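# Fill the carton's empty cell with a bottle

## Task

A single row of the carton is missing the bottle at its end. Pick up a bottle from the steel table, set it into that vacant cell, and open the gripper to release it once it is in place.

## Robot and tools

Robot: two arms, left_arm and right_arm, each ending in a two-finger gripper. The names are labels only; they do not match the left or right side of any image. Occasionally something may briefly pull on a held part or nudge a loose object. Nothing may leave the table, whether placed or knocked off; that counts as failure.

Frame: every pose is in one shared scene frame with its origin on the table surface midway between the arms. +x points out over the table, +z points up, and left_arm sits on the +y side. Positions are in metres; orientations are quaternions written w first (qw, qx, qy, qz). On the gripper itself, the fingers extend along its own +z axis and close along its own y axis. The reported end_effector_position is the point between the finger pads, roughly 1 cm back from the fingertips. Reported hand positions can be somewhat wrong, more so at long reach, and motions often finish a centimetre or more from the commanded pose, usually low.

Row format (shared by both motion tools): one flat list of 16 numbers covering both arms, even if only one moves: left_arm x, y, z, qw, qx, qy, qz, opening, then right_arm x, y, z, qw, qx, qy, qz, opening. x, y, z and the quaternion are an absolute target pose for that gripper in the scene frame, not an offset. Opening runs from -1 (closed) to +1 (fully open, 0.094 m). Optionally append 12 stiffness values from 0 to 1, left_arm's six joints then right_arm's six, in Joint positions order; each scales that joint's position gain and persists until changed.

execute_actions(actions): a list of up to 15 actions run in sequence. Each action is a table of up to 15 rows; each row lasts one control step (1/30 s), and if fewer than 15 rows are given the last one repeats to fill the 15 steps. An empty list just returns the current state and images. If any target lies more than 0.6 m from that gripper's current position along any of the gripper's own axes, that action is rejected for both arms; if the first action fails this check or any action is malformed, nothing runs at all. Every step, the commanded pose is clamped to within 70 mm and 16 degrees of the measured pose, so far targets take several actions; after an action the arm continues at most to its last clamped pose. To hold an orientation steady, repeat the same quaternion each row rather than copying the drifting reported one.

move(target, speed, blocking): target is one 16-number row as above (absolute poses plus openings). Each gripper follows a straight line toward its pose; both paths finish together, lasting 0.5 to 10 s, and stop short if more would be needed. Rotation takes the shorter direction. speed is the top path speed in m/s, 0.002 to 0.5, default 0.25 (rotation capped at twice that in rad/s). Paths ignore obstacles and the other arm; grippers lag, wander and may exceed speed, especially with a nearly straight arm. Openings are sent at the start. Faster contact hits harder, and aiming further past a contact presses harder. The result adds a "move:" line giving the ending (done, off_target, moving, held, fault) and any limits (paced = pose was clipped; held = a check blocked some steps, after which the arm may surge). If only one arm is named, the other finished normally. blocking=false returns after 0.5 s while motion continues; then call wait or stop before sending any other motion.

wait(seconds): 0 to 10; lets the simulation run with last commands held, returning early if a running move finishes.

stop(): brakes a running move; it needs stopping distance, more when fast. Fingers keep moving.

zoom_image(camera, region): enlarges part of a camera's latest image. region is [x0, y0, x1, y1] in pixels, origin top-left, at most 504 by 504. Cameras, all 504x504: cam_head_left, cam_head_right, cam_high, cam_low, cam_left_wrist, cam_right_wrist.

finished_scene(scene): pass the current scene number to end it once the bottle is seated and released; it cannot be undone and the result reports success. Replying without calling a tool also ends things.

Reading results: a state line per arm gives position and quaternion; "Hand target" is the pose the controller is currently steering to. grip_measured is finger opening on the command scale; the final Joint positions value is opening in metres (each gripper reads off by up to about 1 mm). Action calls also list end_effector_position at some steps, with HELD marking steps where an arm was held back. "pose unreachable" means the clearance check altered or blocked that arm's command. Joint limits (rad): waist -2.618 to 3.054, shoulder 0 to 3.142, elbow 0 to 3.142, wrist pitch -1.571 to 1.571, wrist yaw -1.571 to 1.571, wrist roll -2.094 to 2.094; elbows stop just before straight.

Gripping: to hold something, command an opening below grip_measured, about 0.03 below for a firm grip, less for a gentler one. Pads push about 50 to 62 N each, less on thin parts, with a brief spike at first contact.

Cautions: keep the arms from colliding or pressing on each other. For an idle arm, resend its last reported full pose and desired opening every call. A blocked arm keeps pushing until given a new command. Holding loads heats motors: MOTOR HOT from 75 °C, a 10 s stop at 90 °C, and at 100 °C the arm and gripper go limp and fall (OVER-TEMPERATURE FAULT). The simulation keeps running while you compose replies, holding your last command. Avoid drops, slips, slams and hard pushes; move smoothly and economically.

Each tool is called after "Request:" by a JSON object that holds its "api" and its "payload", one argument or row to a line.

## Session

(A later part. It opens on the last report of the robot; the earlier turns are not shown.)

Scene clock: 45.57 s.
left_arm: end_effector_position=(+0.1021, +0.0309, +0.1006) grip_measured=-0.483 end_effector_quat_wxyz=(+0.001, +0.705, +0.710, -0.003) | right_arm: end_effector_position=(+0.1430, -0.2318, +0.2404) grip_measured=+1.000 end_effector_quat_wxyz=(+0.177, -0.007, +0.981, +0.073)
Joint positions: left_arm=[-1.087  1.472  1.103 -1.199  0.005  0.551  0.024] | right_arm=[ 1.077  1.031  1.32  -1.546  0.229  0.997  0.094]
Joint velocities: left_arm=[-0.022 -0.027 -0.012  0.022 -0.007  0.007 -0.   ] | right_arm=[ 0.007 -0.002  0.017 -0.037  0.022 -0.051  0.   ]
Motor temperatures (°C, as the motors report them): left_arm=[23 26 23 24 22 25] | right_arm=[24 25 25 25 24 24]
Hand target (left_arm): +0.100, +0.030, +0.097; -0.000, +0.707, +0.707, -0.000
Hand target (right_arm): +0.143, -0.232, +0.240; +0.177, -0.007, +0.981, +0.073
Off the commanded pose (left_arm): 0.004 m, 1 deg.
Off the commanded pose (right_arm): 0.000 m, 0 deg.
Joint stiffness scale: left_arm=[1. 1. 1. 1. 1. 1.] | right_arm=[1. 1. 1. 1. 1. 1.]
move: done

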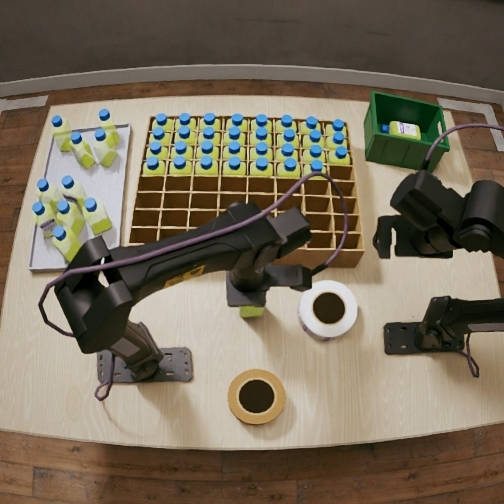

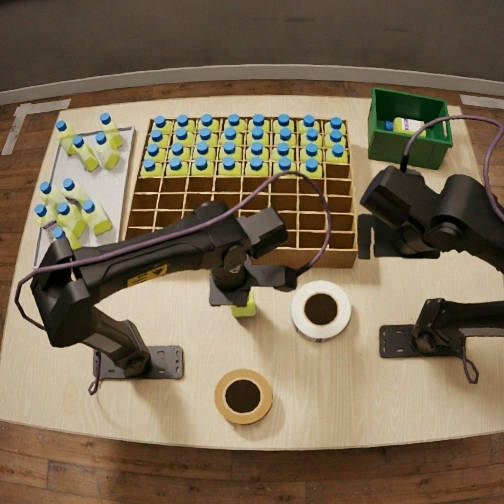

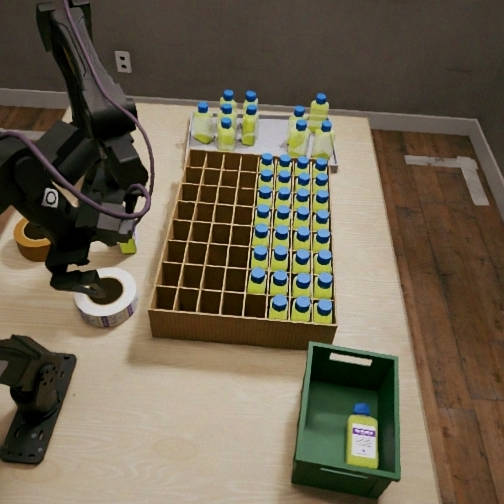

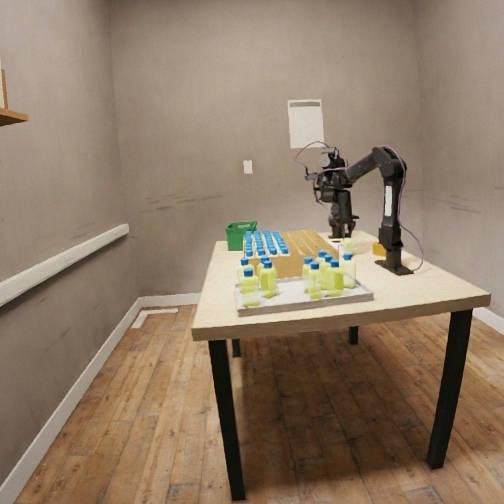

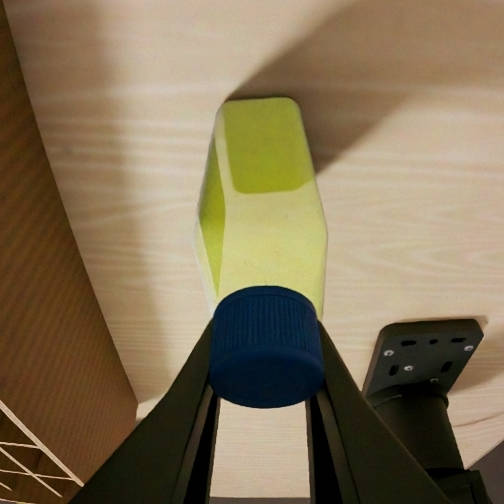

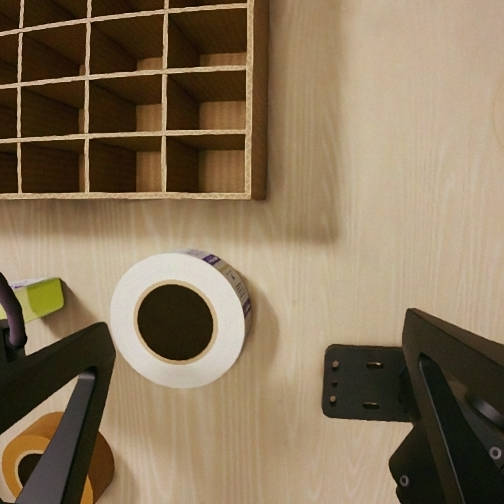

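Request:
{"api": "move", "payload": {
  "target": [0.10, 0.03, 0.097, 0, 0.7071, 0.7071, 0, 0.3, 0.143, -0.2318, 0.2404, 0.177, -0.007, 0.981, 0.073, 1],
  "speed": 0.03
}}

Request:
{"api": "move", "payload": {
  "target": [0.10, 0.03, 0.16, 0, 0.7071, 0.7071, 0, 0.3, 0.143, -0.2318, 0.2404, 0.177, -0.007, 0.981, 0.073, 1],
  "speed": 0.15
}}

Request:
{"api": "move", "payload": {
  "target": [0.12, 0.30, 0.22, 0, 0, 1, 0, 0.3, 0.09, 0.03, 0.18, 0.156, 0, 0.988, 0, 1],
  "speed": 0.25
}}

Scene clock: 46.93 s.
left_arm: end_effector_position=(+0.1026, +0.0301, +0.1006) grip_measured=+0.298 end_effector_quat_wxyz=(+0.003, +0.705, +0.710, -0.003) | right_arm: end_effector_position=(+0.1430, -0.2318, +0.2404) grip_measured=+1.000 end_effector_quat_wxyz=(+0.177, -0.007, +0.981, +0.073)
Joint positions: left_arm=[-1.087  1.472  1.103 -1.195  0.005  0.551  0.061] | right_arm=[ 1.077  1.031  1.32  -1.546  0.229  0.997  0.094]
Joint velocities: left_arm=[-0.012 -0.002 -0.012  0.095 -0.022  0.022 -0.001] | right_arm=[-0.007 -0.002 -0.007 -0.007 -0.037 -0.007  0.   ]
Motor temperatures (°C, as the motors report them): left_arm=[23 26 23 24 22 25] | right_arm=[24 25 25 25 24 24]
Hand target (left_arm): +0.100, +0.030, +0.097; +0.000, +0.707, +0.707, -0.000
Hand target (right_arm): +0.143, -0.232, +0.240; +0.177, -0.007, +0.981, +0.073
Off the commanded pose (left_arm): 0.004 m, 1 deg.
Off the commanded pose (right_arm): 0.000 m, 0 deg.
Joint stiffness scale: left_arm=[1. 1. 1. 1. 1. 1.] | right_arm=[1. 1. 1. 1. 1. 1.]
move: done

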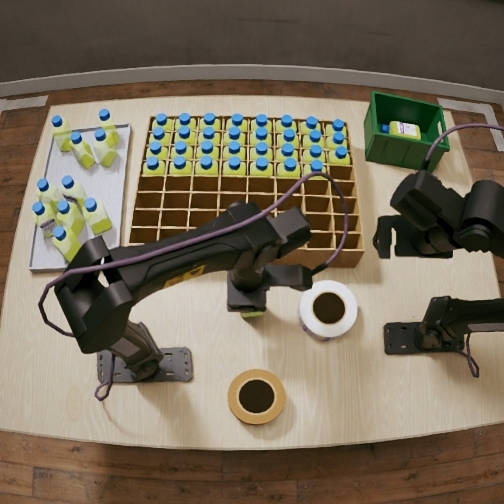

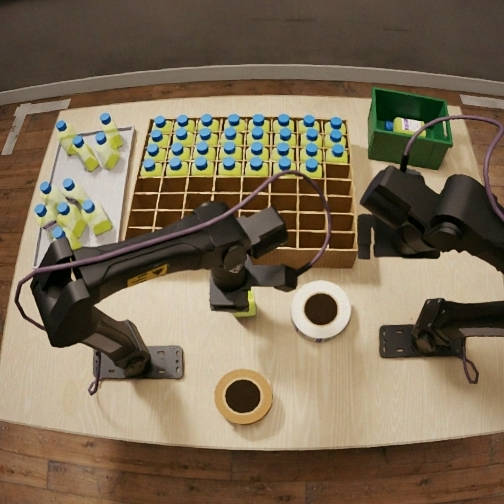

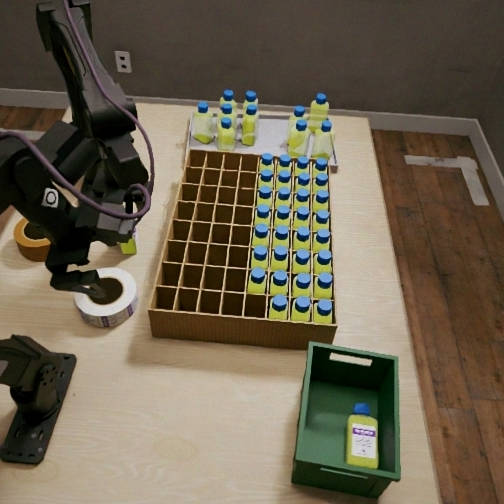

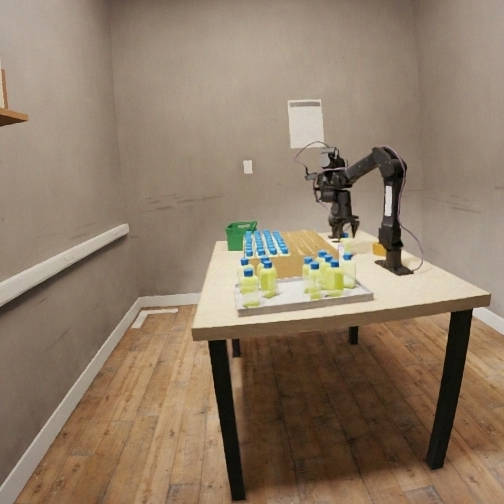

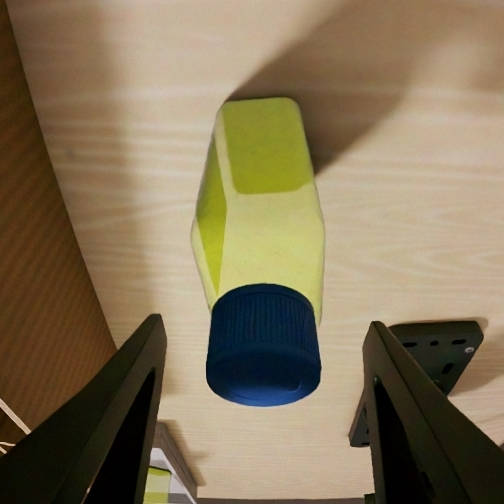

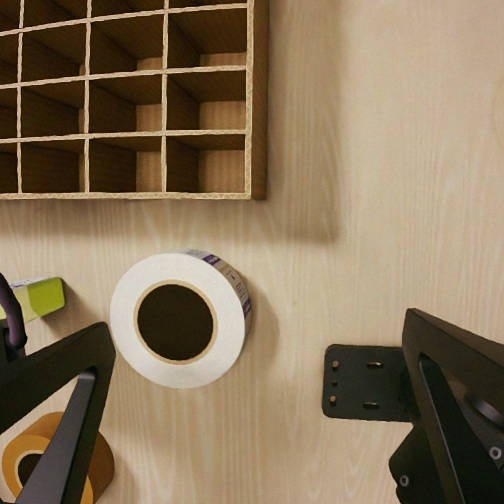

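Scene clock: 47.97 s.
left_arm: end_effector_position=(+0.1012, +0.0325, +0.1545) grip_measured=+0.298 end_effector_quat_wxyz=(-0.005, +0.705, +0.710, -0.002) | right_arm: end_effector_position=(+0.1430, -0.2318, +0.2404) grip_measured=+1.000 end_effector_quat_wxyz=(+0.177, -0.007, +0.981, +0.073)
Joint positions: left_arm=[-1.087  1.472  1.317 -1.425  0.005  0.551  0.061] | right_arm=[ 1.077  1.031  1.32  -1.546  0.229  0.997  0.094]
Joint velocities: left_arm=[-0.022  0.002 -0.007 -0.051 -0.037 -0.022 -0.002] | right_arm=[-0.027  0.002 -0.002  0.022  0.007  0.022  0.   ]
Motor temperatures (°C, as the motors report them): left_arm=[23 26 23 24 22 25] | right_arm=[24 25 25 25 24 24]
Hand target (left_arm): +0.099, +0.031, +0.160; +0.000, +0.707, +0.707, -0.000
Hand target (right_arm): +0.143, -0.232, +0.240; +0.177, -0.007, +0.981, +0.073
Off the commanded pose (left_arm): 0.006 m, 1 deg.
Off the commanded pose (right_arm): 0.000 m, 0 deg.
Joint stiffness scale: left_arm=[1. 1. 1. 1. 1. 1.] | right_arm=[1. 1. 1. 1. 1. 1.]
move: done

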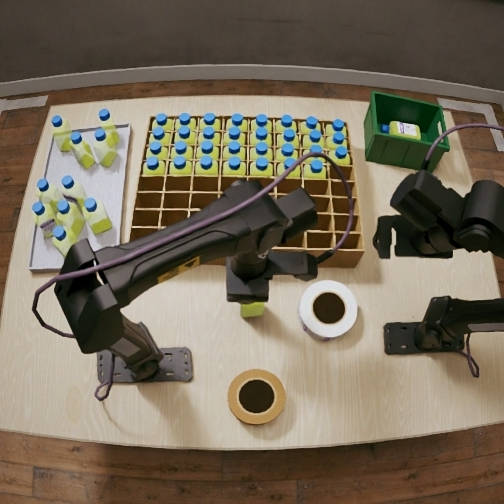

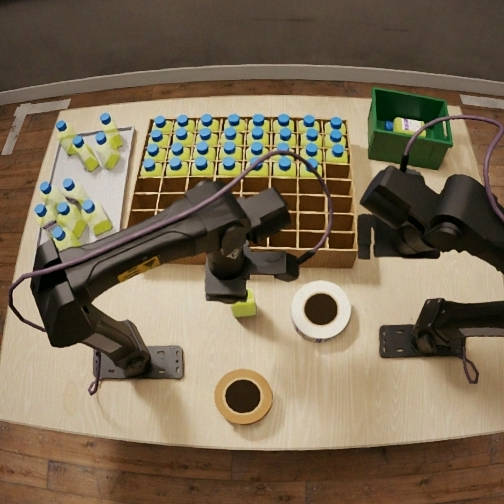

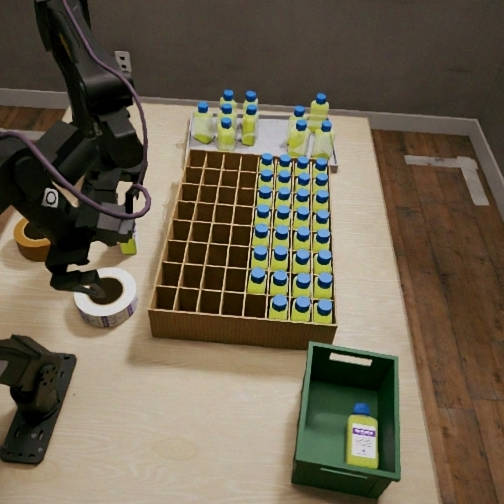

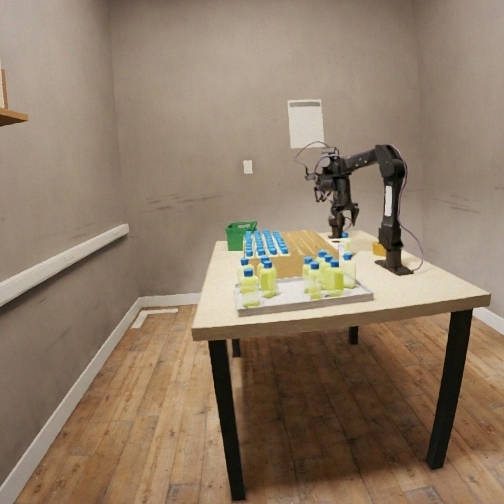

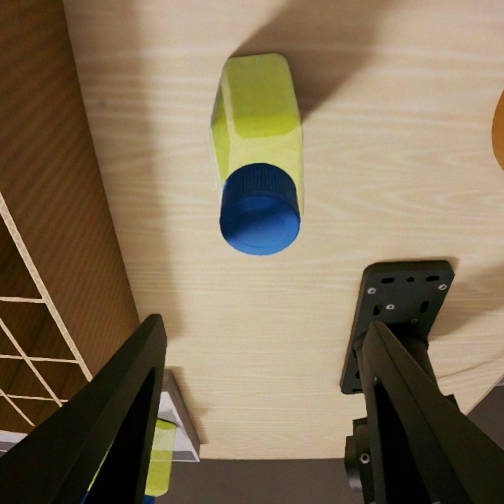

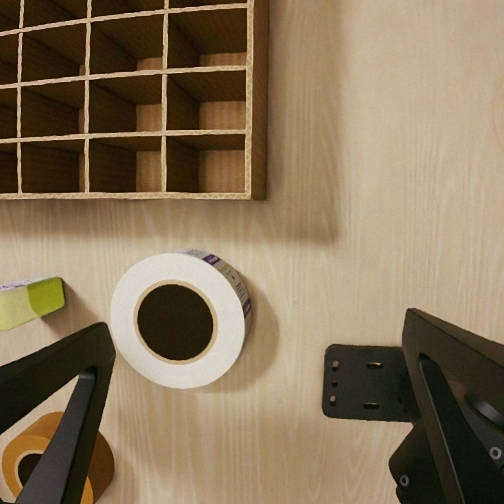

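Scene clock: 51.43 s.
left_arm: end_effector_position=(+0.1150, +0.2994, +0.2139) grip_measured=+0.299 end_effector_quat_wxyz=(+0.115, +0.003, +0.992, +0.059) | right_arm: end_effector_position=(+0.0902, +0.0312, +0.1766) grip_measured=+1.000 end_effector_quat_wxyz=(+0.144, -0.001, +0.989, +0.019)
Joint positions: left_arm=[ 0.293  0.963  1.213 -1.563 -0.027  0.376  0.061] | right_arm=[ 1.549  2.056  2.078 -1.539  0.286  1.508  0.094]
Joint velocities: left_arm=[-0.002 -0.002 -0.012 -0.066  0.022  0.051  0.   ] | right_arm=[-0.017 -0.012  0.017 -0.051  0.022 -0.037  0.   ]
Motor temperatures (°C, as the motors report them): left_arm=[23 26 23 24 22 25] | right_arm=[24 24 25 25 24 24]
Hand target (left_arm): +0.115, +0.302, +0.218; +0.114, -0.000, +0.992, +0.061
Hand target (right_arm): +0.090, +0.031, +0.180; +0.150, -0.001, +0.989, +0.015
Off the commanded pose (left_arm): 0.008 m, 15 deg.
Off the commanded pose (right_arm): 0.004 m, 3 deg.
Joint stiffness scale: left_arm=[1. 1. 1. 1. 1. 1.] | right_arm=[1. 1. 1. 1. 1. 1.]
joint sent to its limit (left arm) — the command would take joint 4 (wrist pitch) past its lower limit, so that joint was sent only as far as its limit.
joint sent to its limit (right arm) — the command would take joint 4 (wrist pitch) past its lower limit, so that joint was sent only as far as its limit.
move: off_target (left_arm, right_arm)

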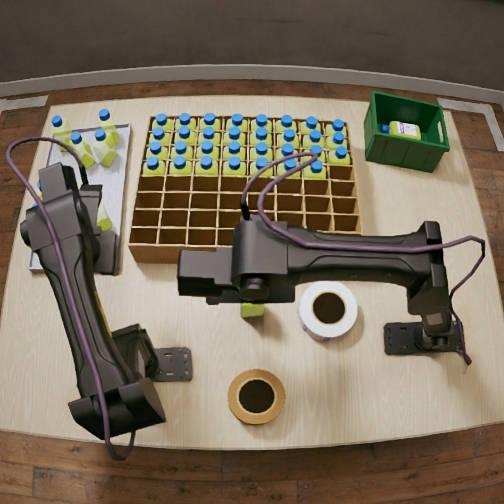

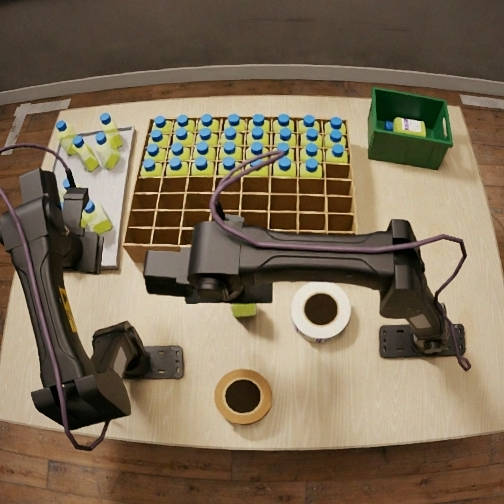

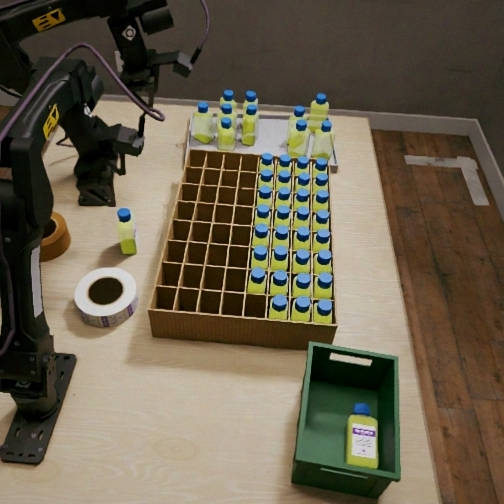

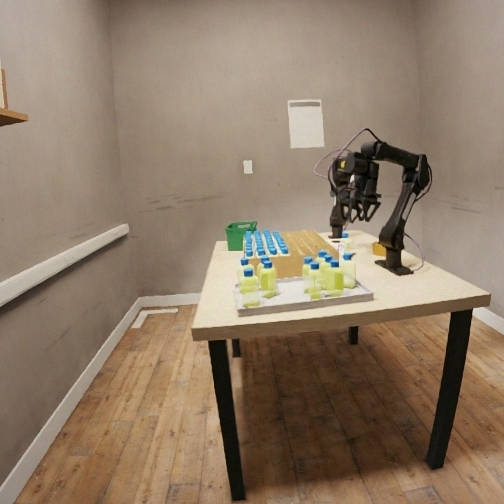

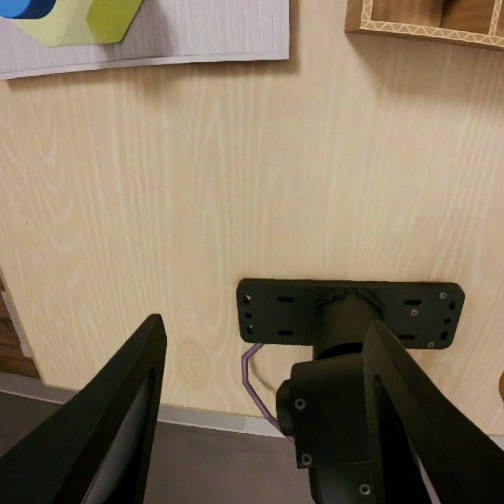

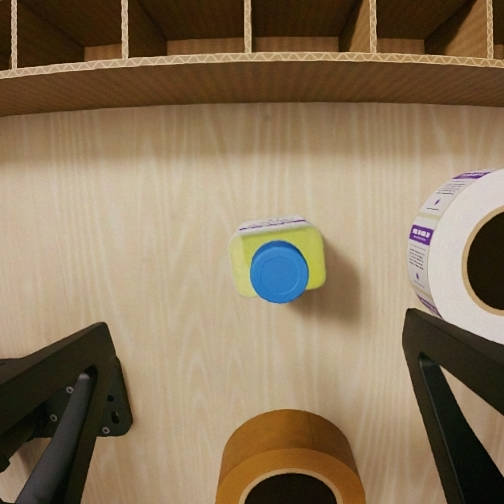

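Request:
{"api": "zoom_image", "payload": {
  "camera": "cam_right_wrist",
  "region": [180, 170, 380, 370]
}}

Region (180, 170, 380, 370) of cam_right_wrist's 504x504 image, scaled by 2.520, with more detail than that image has.

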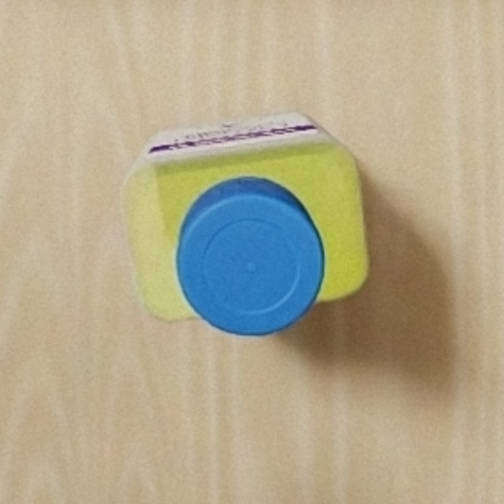

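Request:
{"api": "move", "payload": {
  "target": [0.115, 0.2994, 0.2139, 0.115, 0.003, 0.992, 0.059, 0.3, 0.056, 0.02, 0.138, 0.1557, -0.0646, 0.9859, 0.0102, 1],
  "speed": 0.12
}}

Scene clock: 57.10 s.
left_arm: end_effector_position=(+0.1150, +0.2994, +0.2139) grip_measured=+0.299 end_effector_quat_wxyz=(+0.115, +0.003, +0.992, +0.059) | right_arm: end_effector_position=(+0.0531, +0.0214, +0.1313) grip_measured=+1.000 end_effector_quat_wxyz=(+0.143, -0.061, +0.988, -0.001)
Joint positions: left_arm=[ 0.293  0.963  1.213 -1.563 -0.027  0.378  0.061] | right_arm=[ 1.644  2.012  1.832 -1.388  0.288  1.489  0.094]
Joint velocities: left_arm=[ 0.037 -0.002 -0.007  0.051  0.007  0.022 -0.   ] | right_arm=[ 0.002 -0.007 -0.022 -0.007 -0.037 -0.007  0.   ]
Motor temperatures (°C, as the motors report them): left_arm=[23 25 23 24 22 25] | right_arm=[24 25 26 25 24 24]
Hand target (left_arm): +0.115, +0.299, +0.214; +0.115, +0.003, +0.992, +0.059
Hand target (right_arm): +0.056, +0.021, +0.138; +0.154, -0.064, +0.986, +0.009
Off the commanded pose (left_arm): 0.000 m, 0 deg.
Off the commanded pose (right_arm): 0.007 m, 2 deg.
Joint stiffness scale: left_arm=[1. 1. 1. 1. 1. 1.] | right_arm=[1. 1. 1. 1. 1. 1.]
move: done

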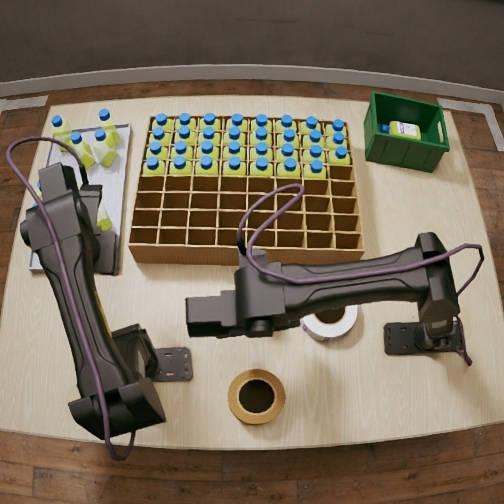

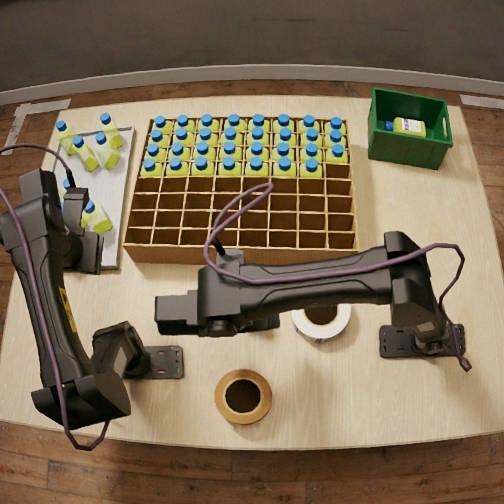

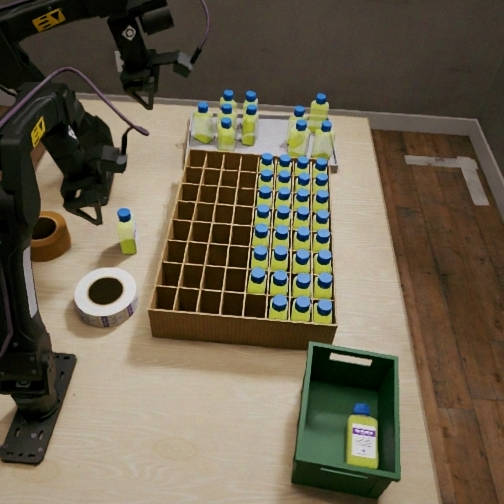

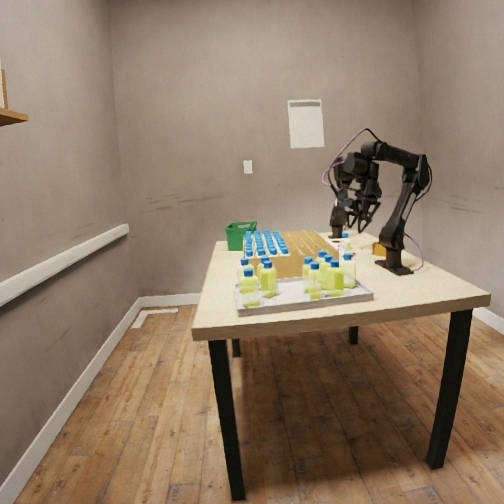

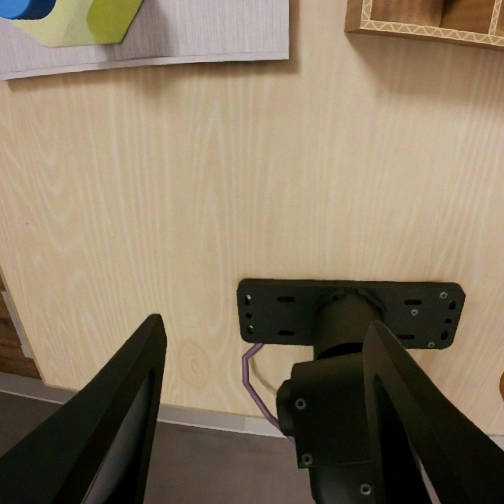

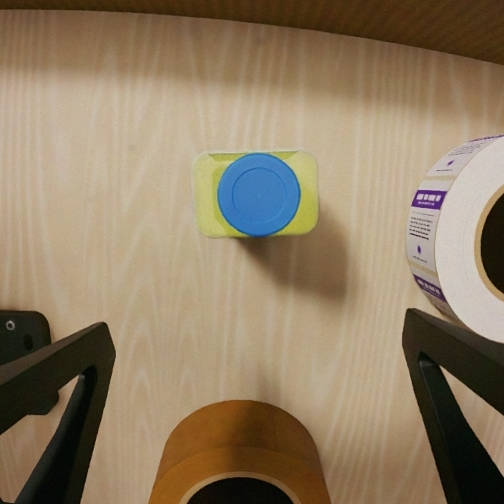

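Request:
{"api": "move", "payload": {
  "target": [0.115, 0.2994, 0.2139, 0.115, 0.003, 0.992, 0.059, 0.3, 0.094, 0.021, 0.13, 0.1557, -0.0646, 0.9859, 0.0102, 1],
  "speed": 0.1
}}

Scene clock: 61.03 s.
left_arm: end_effector_position=(+0.1150, +0.2994, +0.2139) grip_measured=+0.299 end_effector_quat_wxyz=(+0.115, +0.003, +0.992, +0.059) | right_arm: end_effector_position=(+0.0904, +0.0218, +0.1242) grip_measured=+1.000 end_effector_quat_wxyz=(+0.147, -0.064, +0.987, +0.001)
Joint positions: left_arm=[ 0.293  0.963  1.213 -1.563 -0.027  0.378  0.061] | right_arm=[ 1.55   1.997  1.78  -1.316  0.292  1.384  0.094]
Joint velocities: left_arm=[-0.012  0.007 -0.007 -0.007  0.007 -0.081 -0.   ] | right_arm=[-0.002 -0.002  0.007  0.007 -0.066  0.007  0.   ]
Motor temperatures (°C, as the motors report them): left_arm=[23 25 23 25 22 25] | right_arm=[24 26 25 25 24 24]
Hand target (left_arm): +0.115, +0.299, +0.214; +0.115, +0.003, +0.992, +0.059
Hand target (right_arm): +0.094, +0.021, +0.130; +0.157, -0.065, +0.985, +0.010
Off the commanded pose (left_arm): 0.000 m, 0 deg.
Off the commanded pose (right_arm): 0.007 m, 1 deg.
Joint stiffness scale: left_arm=[1. 1. 1. 1. 1. 1.] | right_arm=[1. 1. 1. 1. 1. 1.]
move: done

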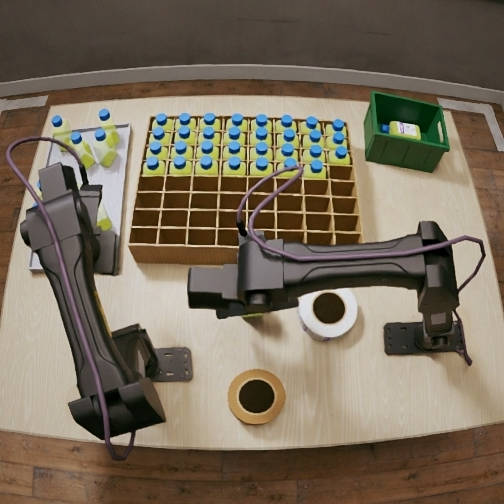

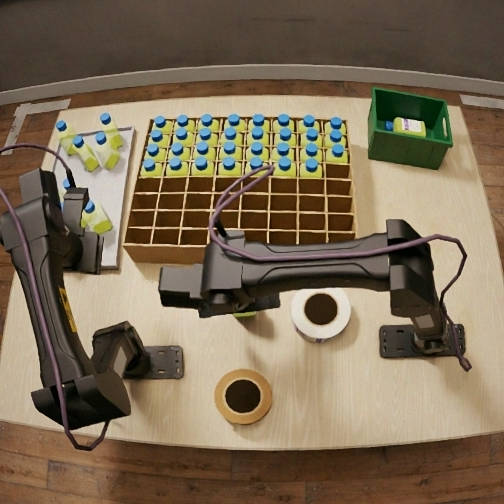

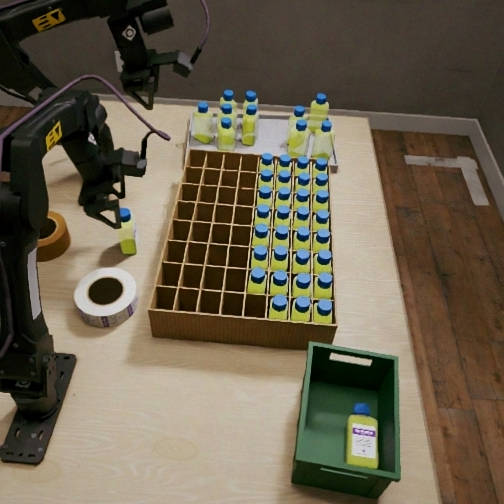

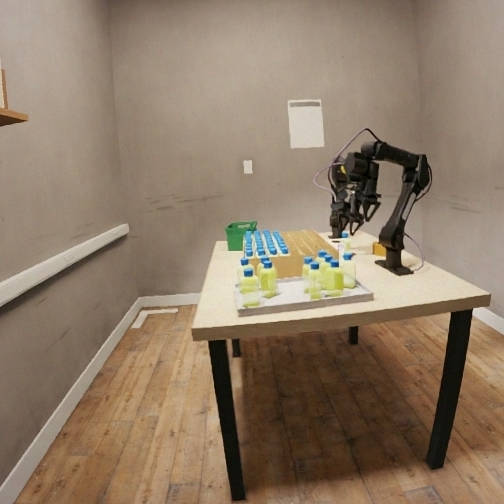

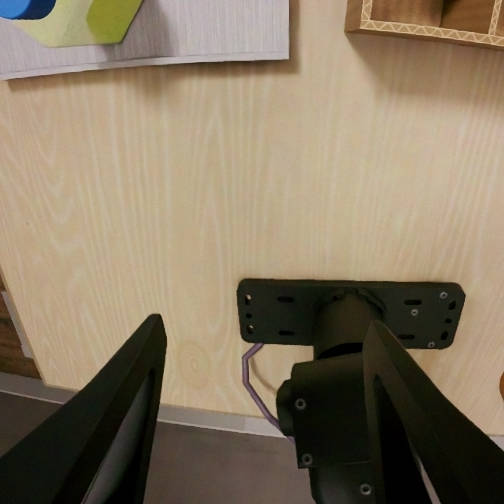

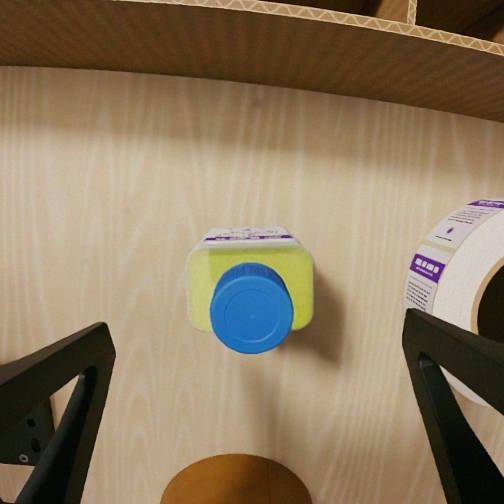

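Request:
{"api": "move", "payload": {
  "target": [0.115, 0.2994, 0.2139, 0.115, 0.003, 0.992, 0.059, 0.3, 0.097, 0.021, 0.106, 0.1557, -0.0646, 0.9859, 0.0102, 1],
  "speed": 0.06
}}

Scene clock: 62.70 s.
left_arm: end_effector_position=(+0.1150, +0.2994, +0.2139) grip_measured=+0.299 end_effector_quat_wxyz=(+0.115, +0.003, +0.992, +0.059) | right_arm: end_effector_position=(+0.0904, +0.0224, +0.1015) grip_measured=+1.000 end_effector_quat_wxyz=(+0.147, -0.068, +0.987, +0.003)
Joint positions: left_arm=[ 0.293  0.963  1.213 -1.563 -0.027  0.378  0.061] | right_arm=[ 1.55   1.997  1.69  -1.221  0.292  1.375  0.094]
Joint velocities: left_arm=[-0.002 -0.017 -0.002  0.007 -0.007  0.007 -0.   ] | right_arm=[-0.002 -0.007  0.007  0.022  0.095 -0.007  0.   ]
Motor temperatures (°C, as the motors report them): left_arm=[23 25 23 25 22 25] | right_arm=[24 27 25 25 24 24]
Hand target (left_arm): +0.115, +0.299, +0.214; +0.115, +0.003, +0.992, +0.059
Hand target (right_arm): +0.097, +0.021, +0.106; +0.156, -0.065, +0.986, +0.010
Off the commanded pose (left_arm): 0.000 m, 0 deg.
Off the commanded pose (right_arm): 0.008 m, 1 deg.
Joint stiffness scale: left_arm=[1. 1. 1. 1. 1. 1.] | right_arm=[1. 1. 1. 1. 1. 1.]
move: done

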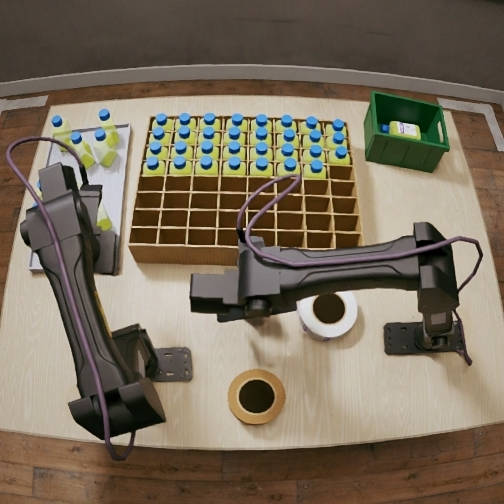

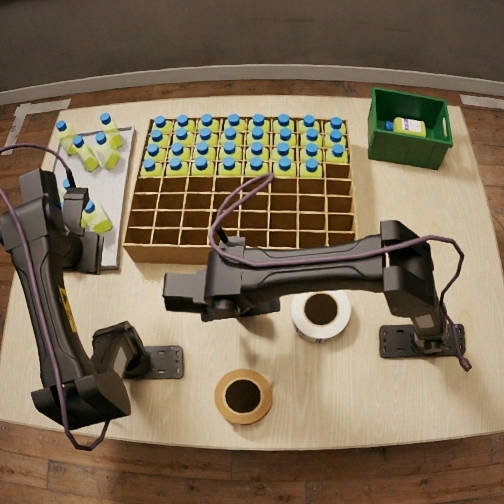

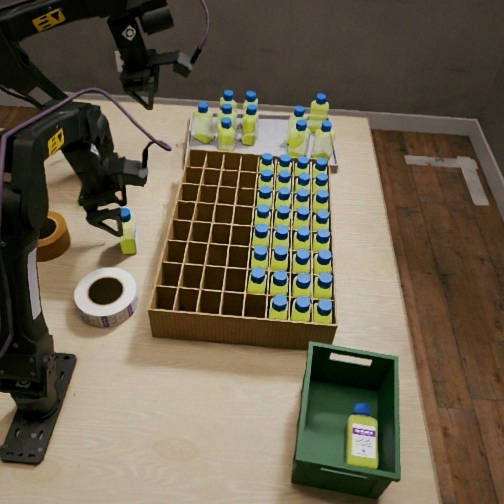

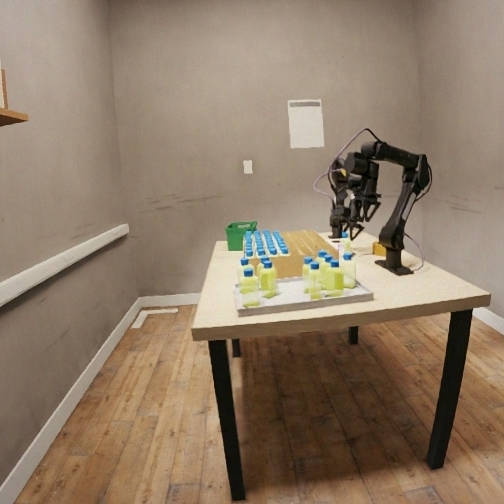

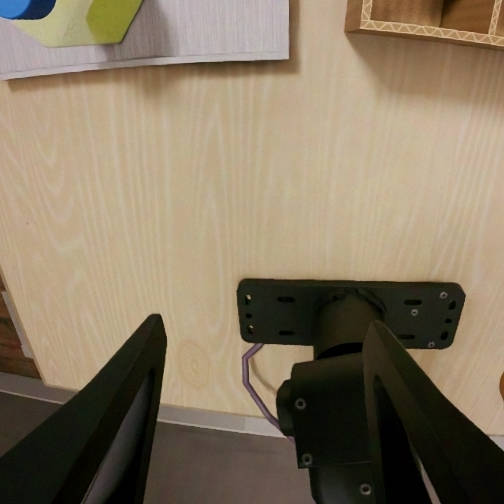

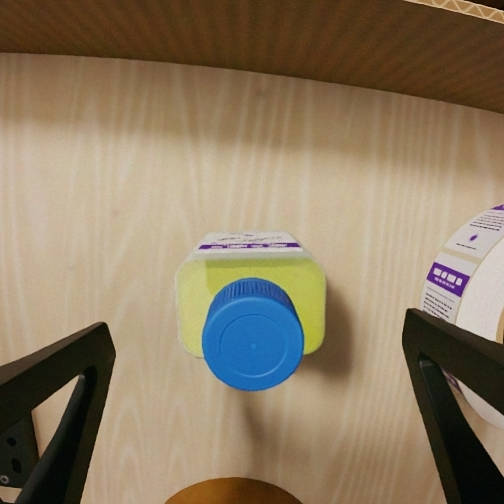

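Request:
{"api": "move", "payload": {
  "target": [0.115, 0.2994, 0.2139, 0.115, 0.003, 0.992, 0.059, 0.3, 0.097, 0.021, 0.096, 0.1557, -0.0646, 0.9859, 0.0102, 1],
  "speed": 0.05
}}

Scene clock: 64.67 s.
left_arm: end_effector_position=(+0.1150, +0.2994, +0.2139) grip_measured=+0.299 end_effector_quat_wxyz=(+0.115, +0.003, +0.992, +0.059) | right_arm: end_effector_position=(+0.0904, +0.0217, +0.0924) grip_measured=+1.000 end_effector_quat_wxyz=(+0.147, -0.068, +0.987, +0.003)
Joint positions: left_arm=[ 0.293  0.963  1.213 -1.563 -0.027  0.378  0.061] | right_arm=[ 1.55   1.997  1.654 -1.185  0.292  1.375  0.094]
Joint velocities: left_arm=[ 0.007  0.007 -0.002 -0.051 -0.022  0.022  0.   ] | right_arm=[-0.007  0.002  0.017  0.007  0.037 -0.022  0.   ]
Motor temperatures (°C, as the motors report them): left_arm=[23 25 23 25 22 25] | right_arm=[24 27 25 25 24 24]
Hand target (left_arm): +0.115, +0.299, +0.214; +0.115, +0.003, +0.992, +0.059
Hand target (right_arm): +0.097, +0.021, +0.096; +0.156, -0.065, +0.986, +0.010
Off the commanded pose (left_arm): 0.000 m, 0 deg.
Off the commanded pose (right_arm): 0.008 m, 1 deg.
Joint stiffness scale: left_arm=[1. 1. 1. 1. 1. 1.] | right_arm=[1. 1. 1. 1. 1. 1.]
move: done

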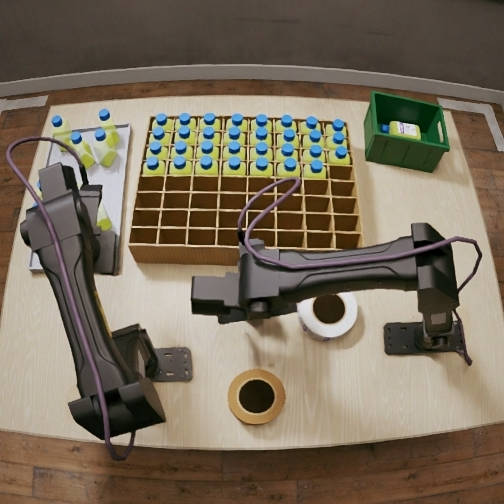

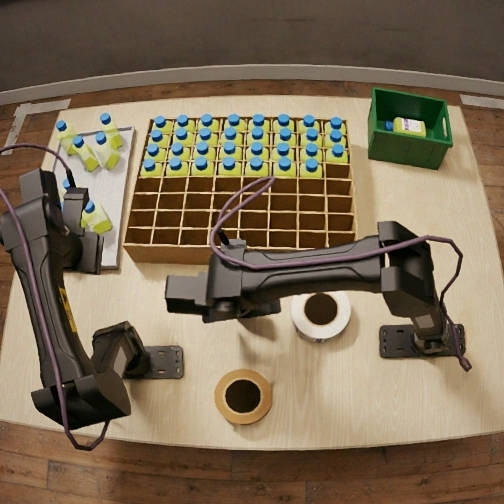

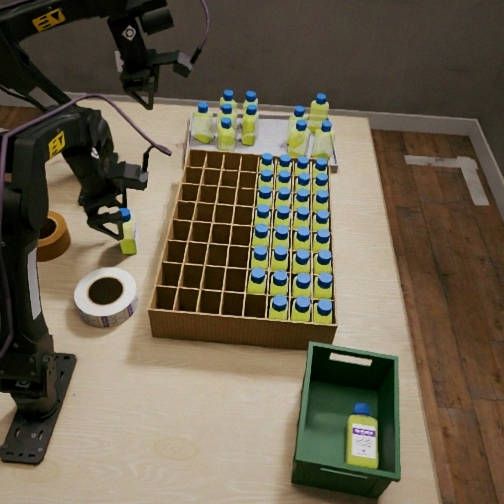

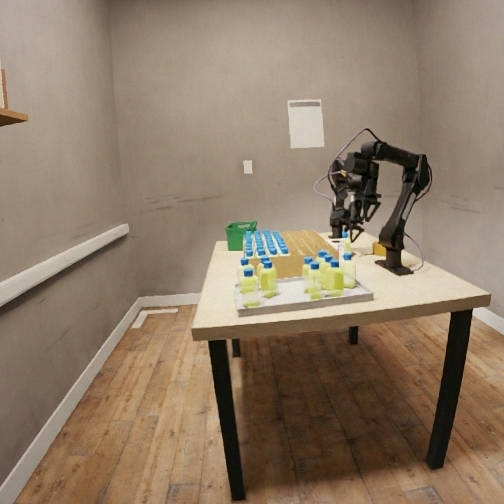

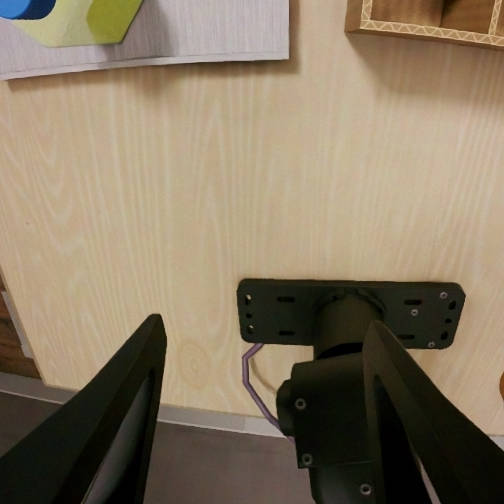

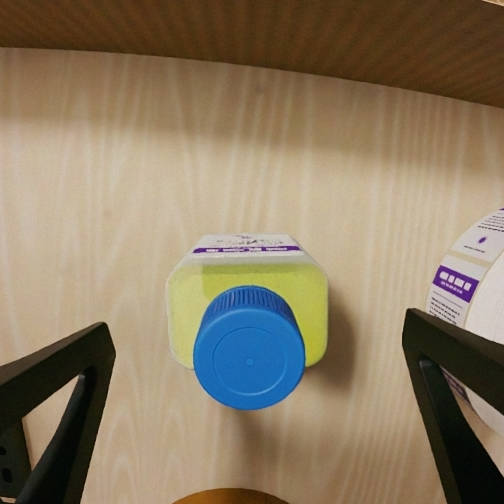

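Request:
{"api": "zoom_image", "payload": {
  "camera": "cam_high",
  "region": [60, 160, 180, 280]
}}

Request:
{"api": "zoom_image", "payload": {
  "camera": "cam_low",
  "region": [300, 190, 400, 280]
}}

Region (60, 160, 180, 280) of cam_high's 504x504 image, scaled by 4.200, with more detail than that image has.

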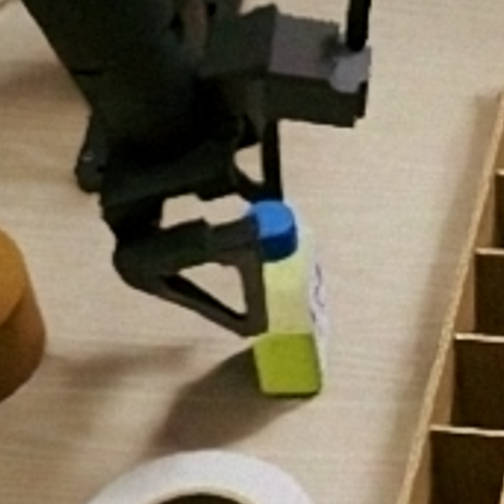

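Region (300, 190, 400, 280) of cam_low's 504x504 image, scaled by 5.040, with more detail than that image has; it fills the top 454 rows of this view, and the rest is white.

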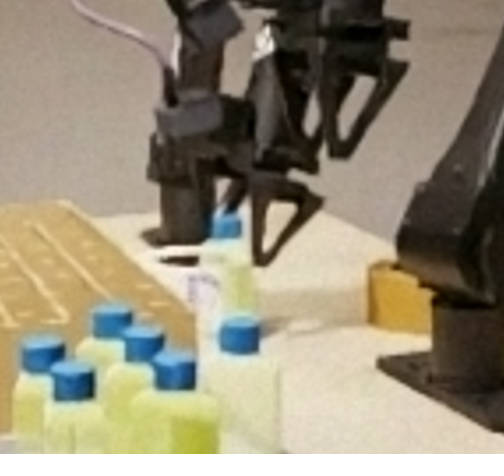

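Request:
{"api": "move", "payload": {
  "target": [0.115, 0.2994, 0.2139, 0.115, 0.003, 0.992, 0.059, 0.3, 0.103, 0.021, 0.096, 0.1557, -0.0646, 0.9859, 0.0102, 1],
  "speed": 0.04
}}

Scene clock: 67.17 s.
left_arm: end_effector_position=(+0.1150, +0.2994, +0.2139) grip_measured=+0.299 end_effector_quat_wxyz=(+0.115, +0.003, +0.992, +0.059) | right_arm: end_effector_position=(+0.0982, +0.0223, +0.0925) grip_measured=+1.000 end_effector_quat_wxyz=(+0.147, -0.065, +0.987, +0.005)
Joint positions: left_arm=[ 0.293  0.963  1.213 -1.563 -0.027  0.378  0.061] | right_arm=[ 1.53   1.997  1.654 -1.176  0.292  1.36   0.094]
Joint velocities: left_arm=[-0.002 -0.012 -0.007  0.022 -0.022  0.022 -0.001] | right_arm=[ 0.002 -0.002  0.012 -0.022  0.051 -0.022  0.   ]
Motor temperatures (°C, as the motors report them): left_arm=[23 25 23 25 22 25] | right_arm=[24 27 25 25 24 24]
Hand target (left_arm): +0.115, +0.299, +0.214; +0.115, +0.003, +0.992, +0.059
Hand target (right_arm): +0.103, +0.021, +0.096; +0.156, -0.064, +0.986, +0.010
Off the commanded pose (left_arm): 0.000 m, 0 deg.
Off the commanded pose (right_arm): 0.006 m, 1 deg.
Joint stiffness scale: left_arm=[1. 1. 1. 1. 1. 1.] | right_arm=[1. 1. 1. 1. 1. 1.]
move: done

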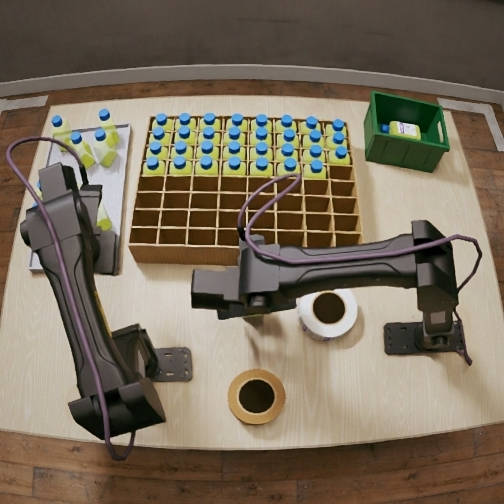

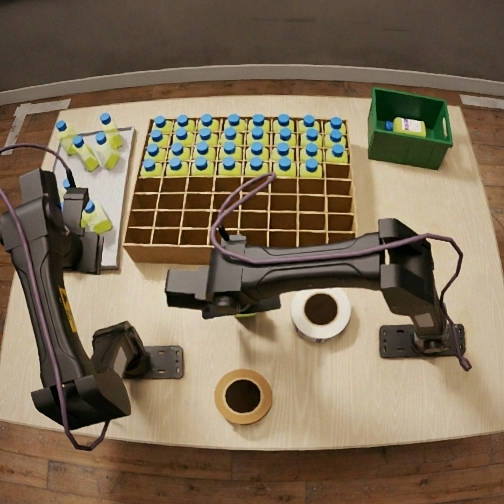

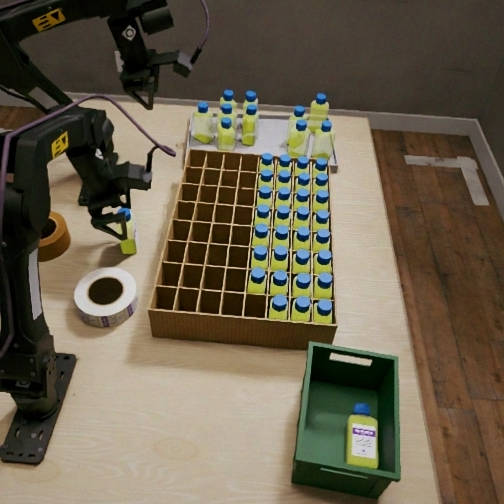

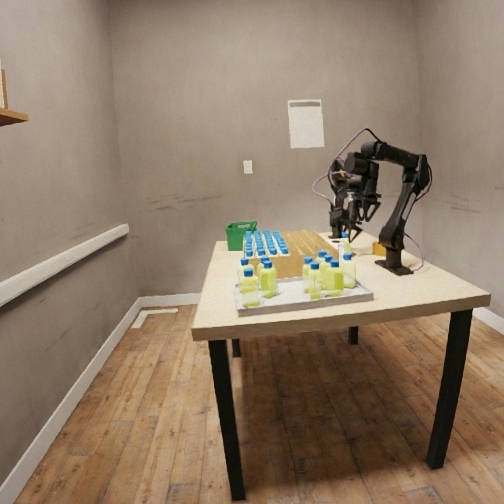

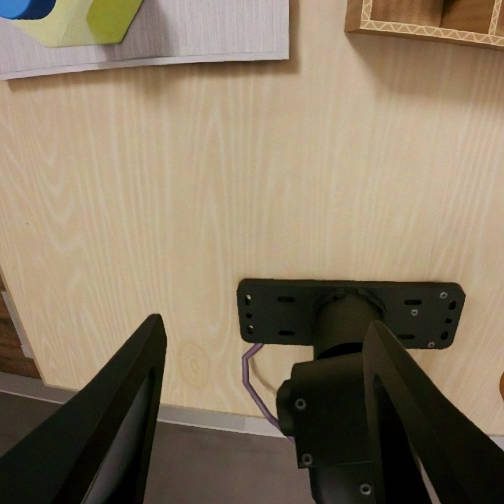

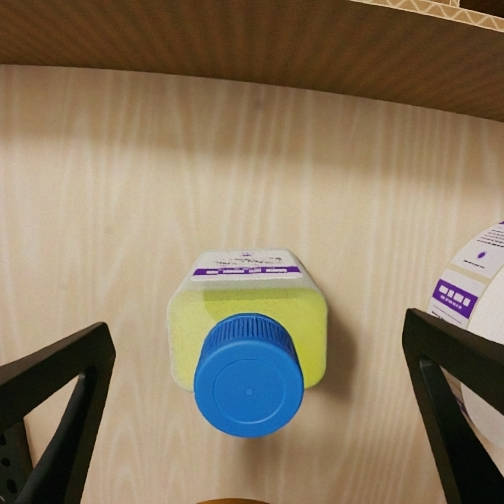

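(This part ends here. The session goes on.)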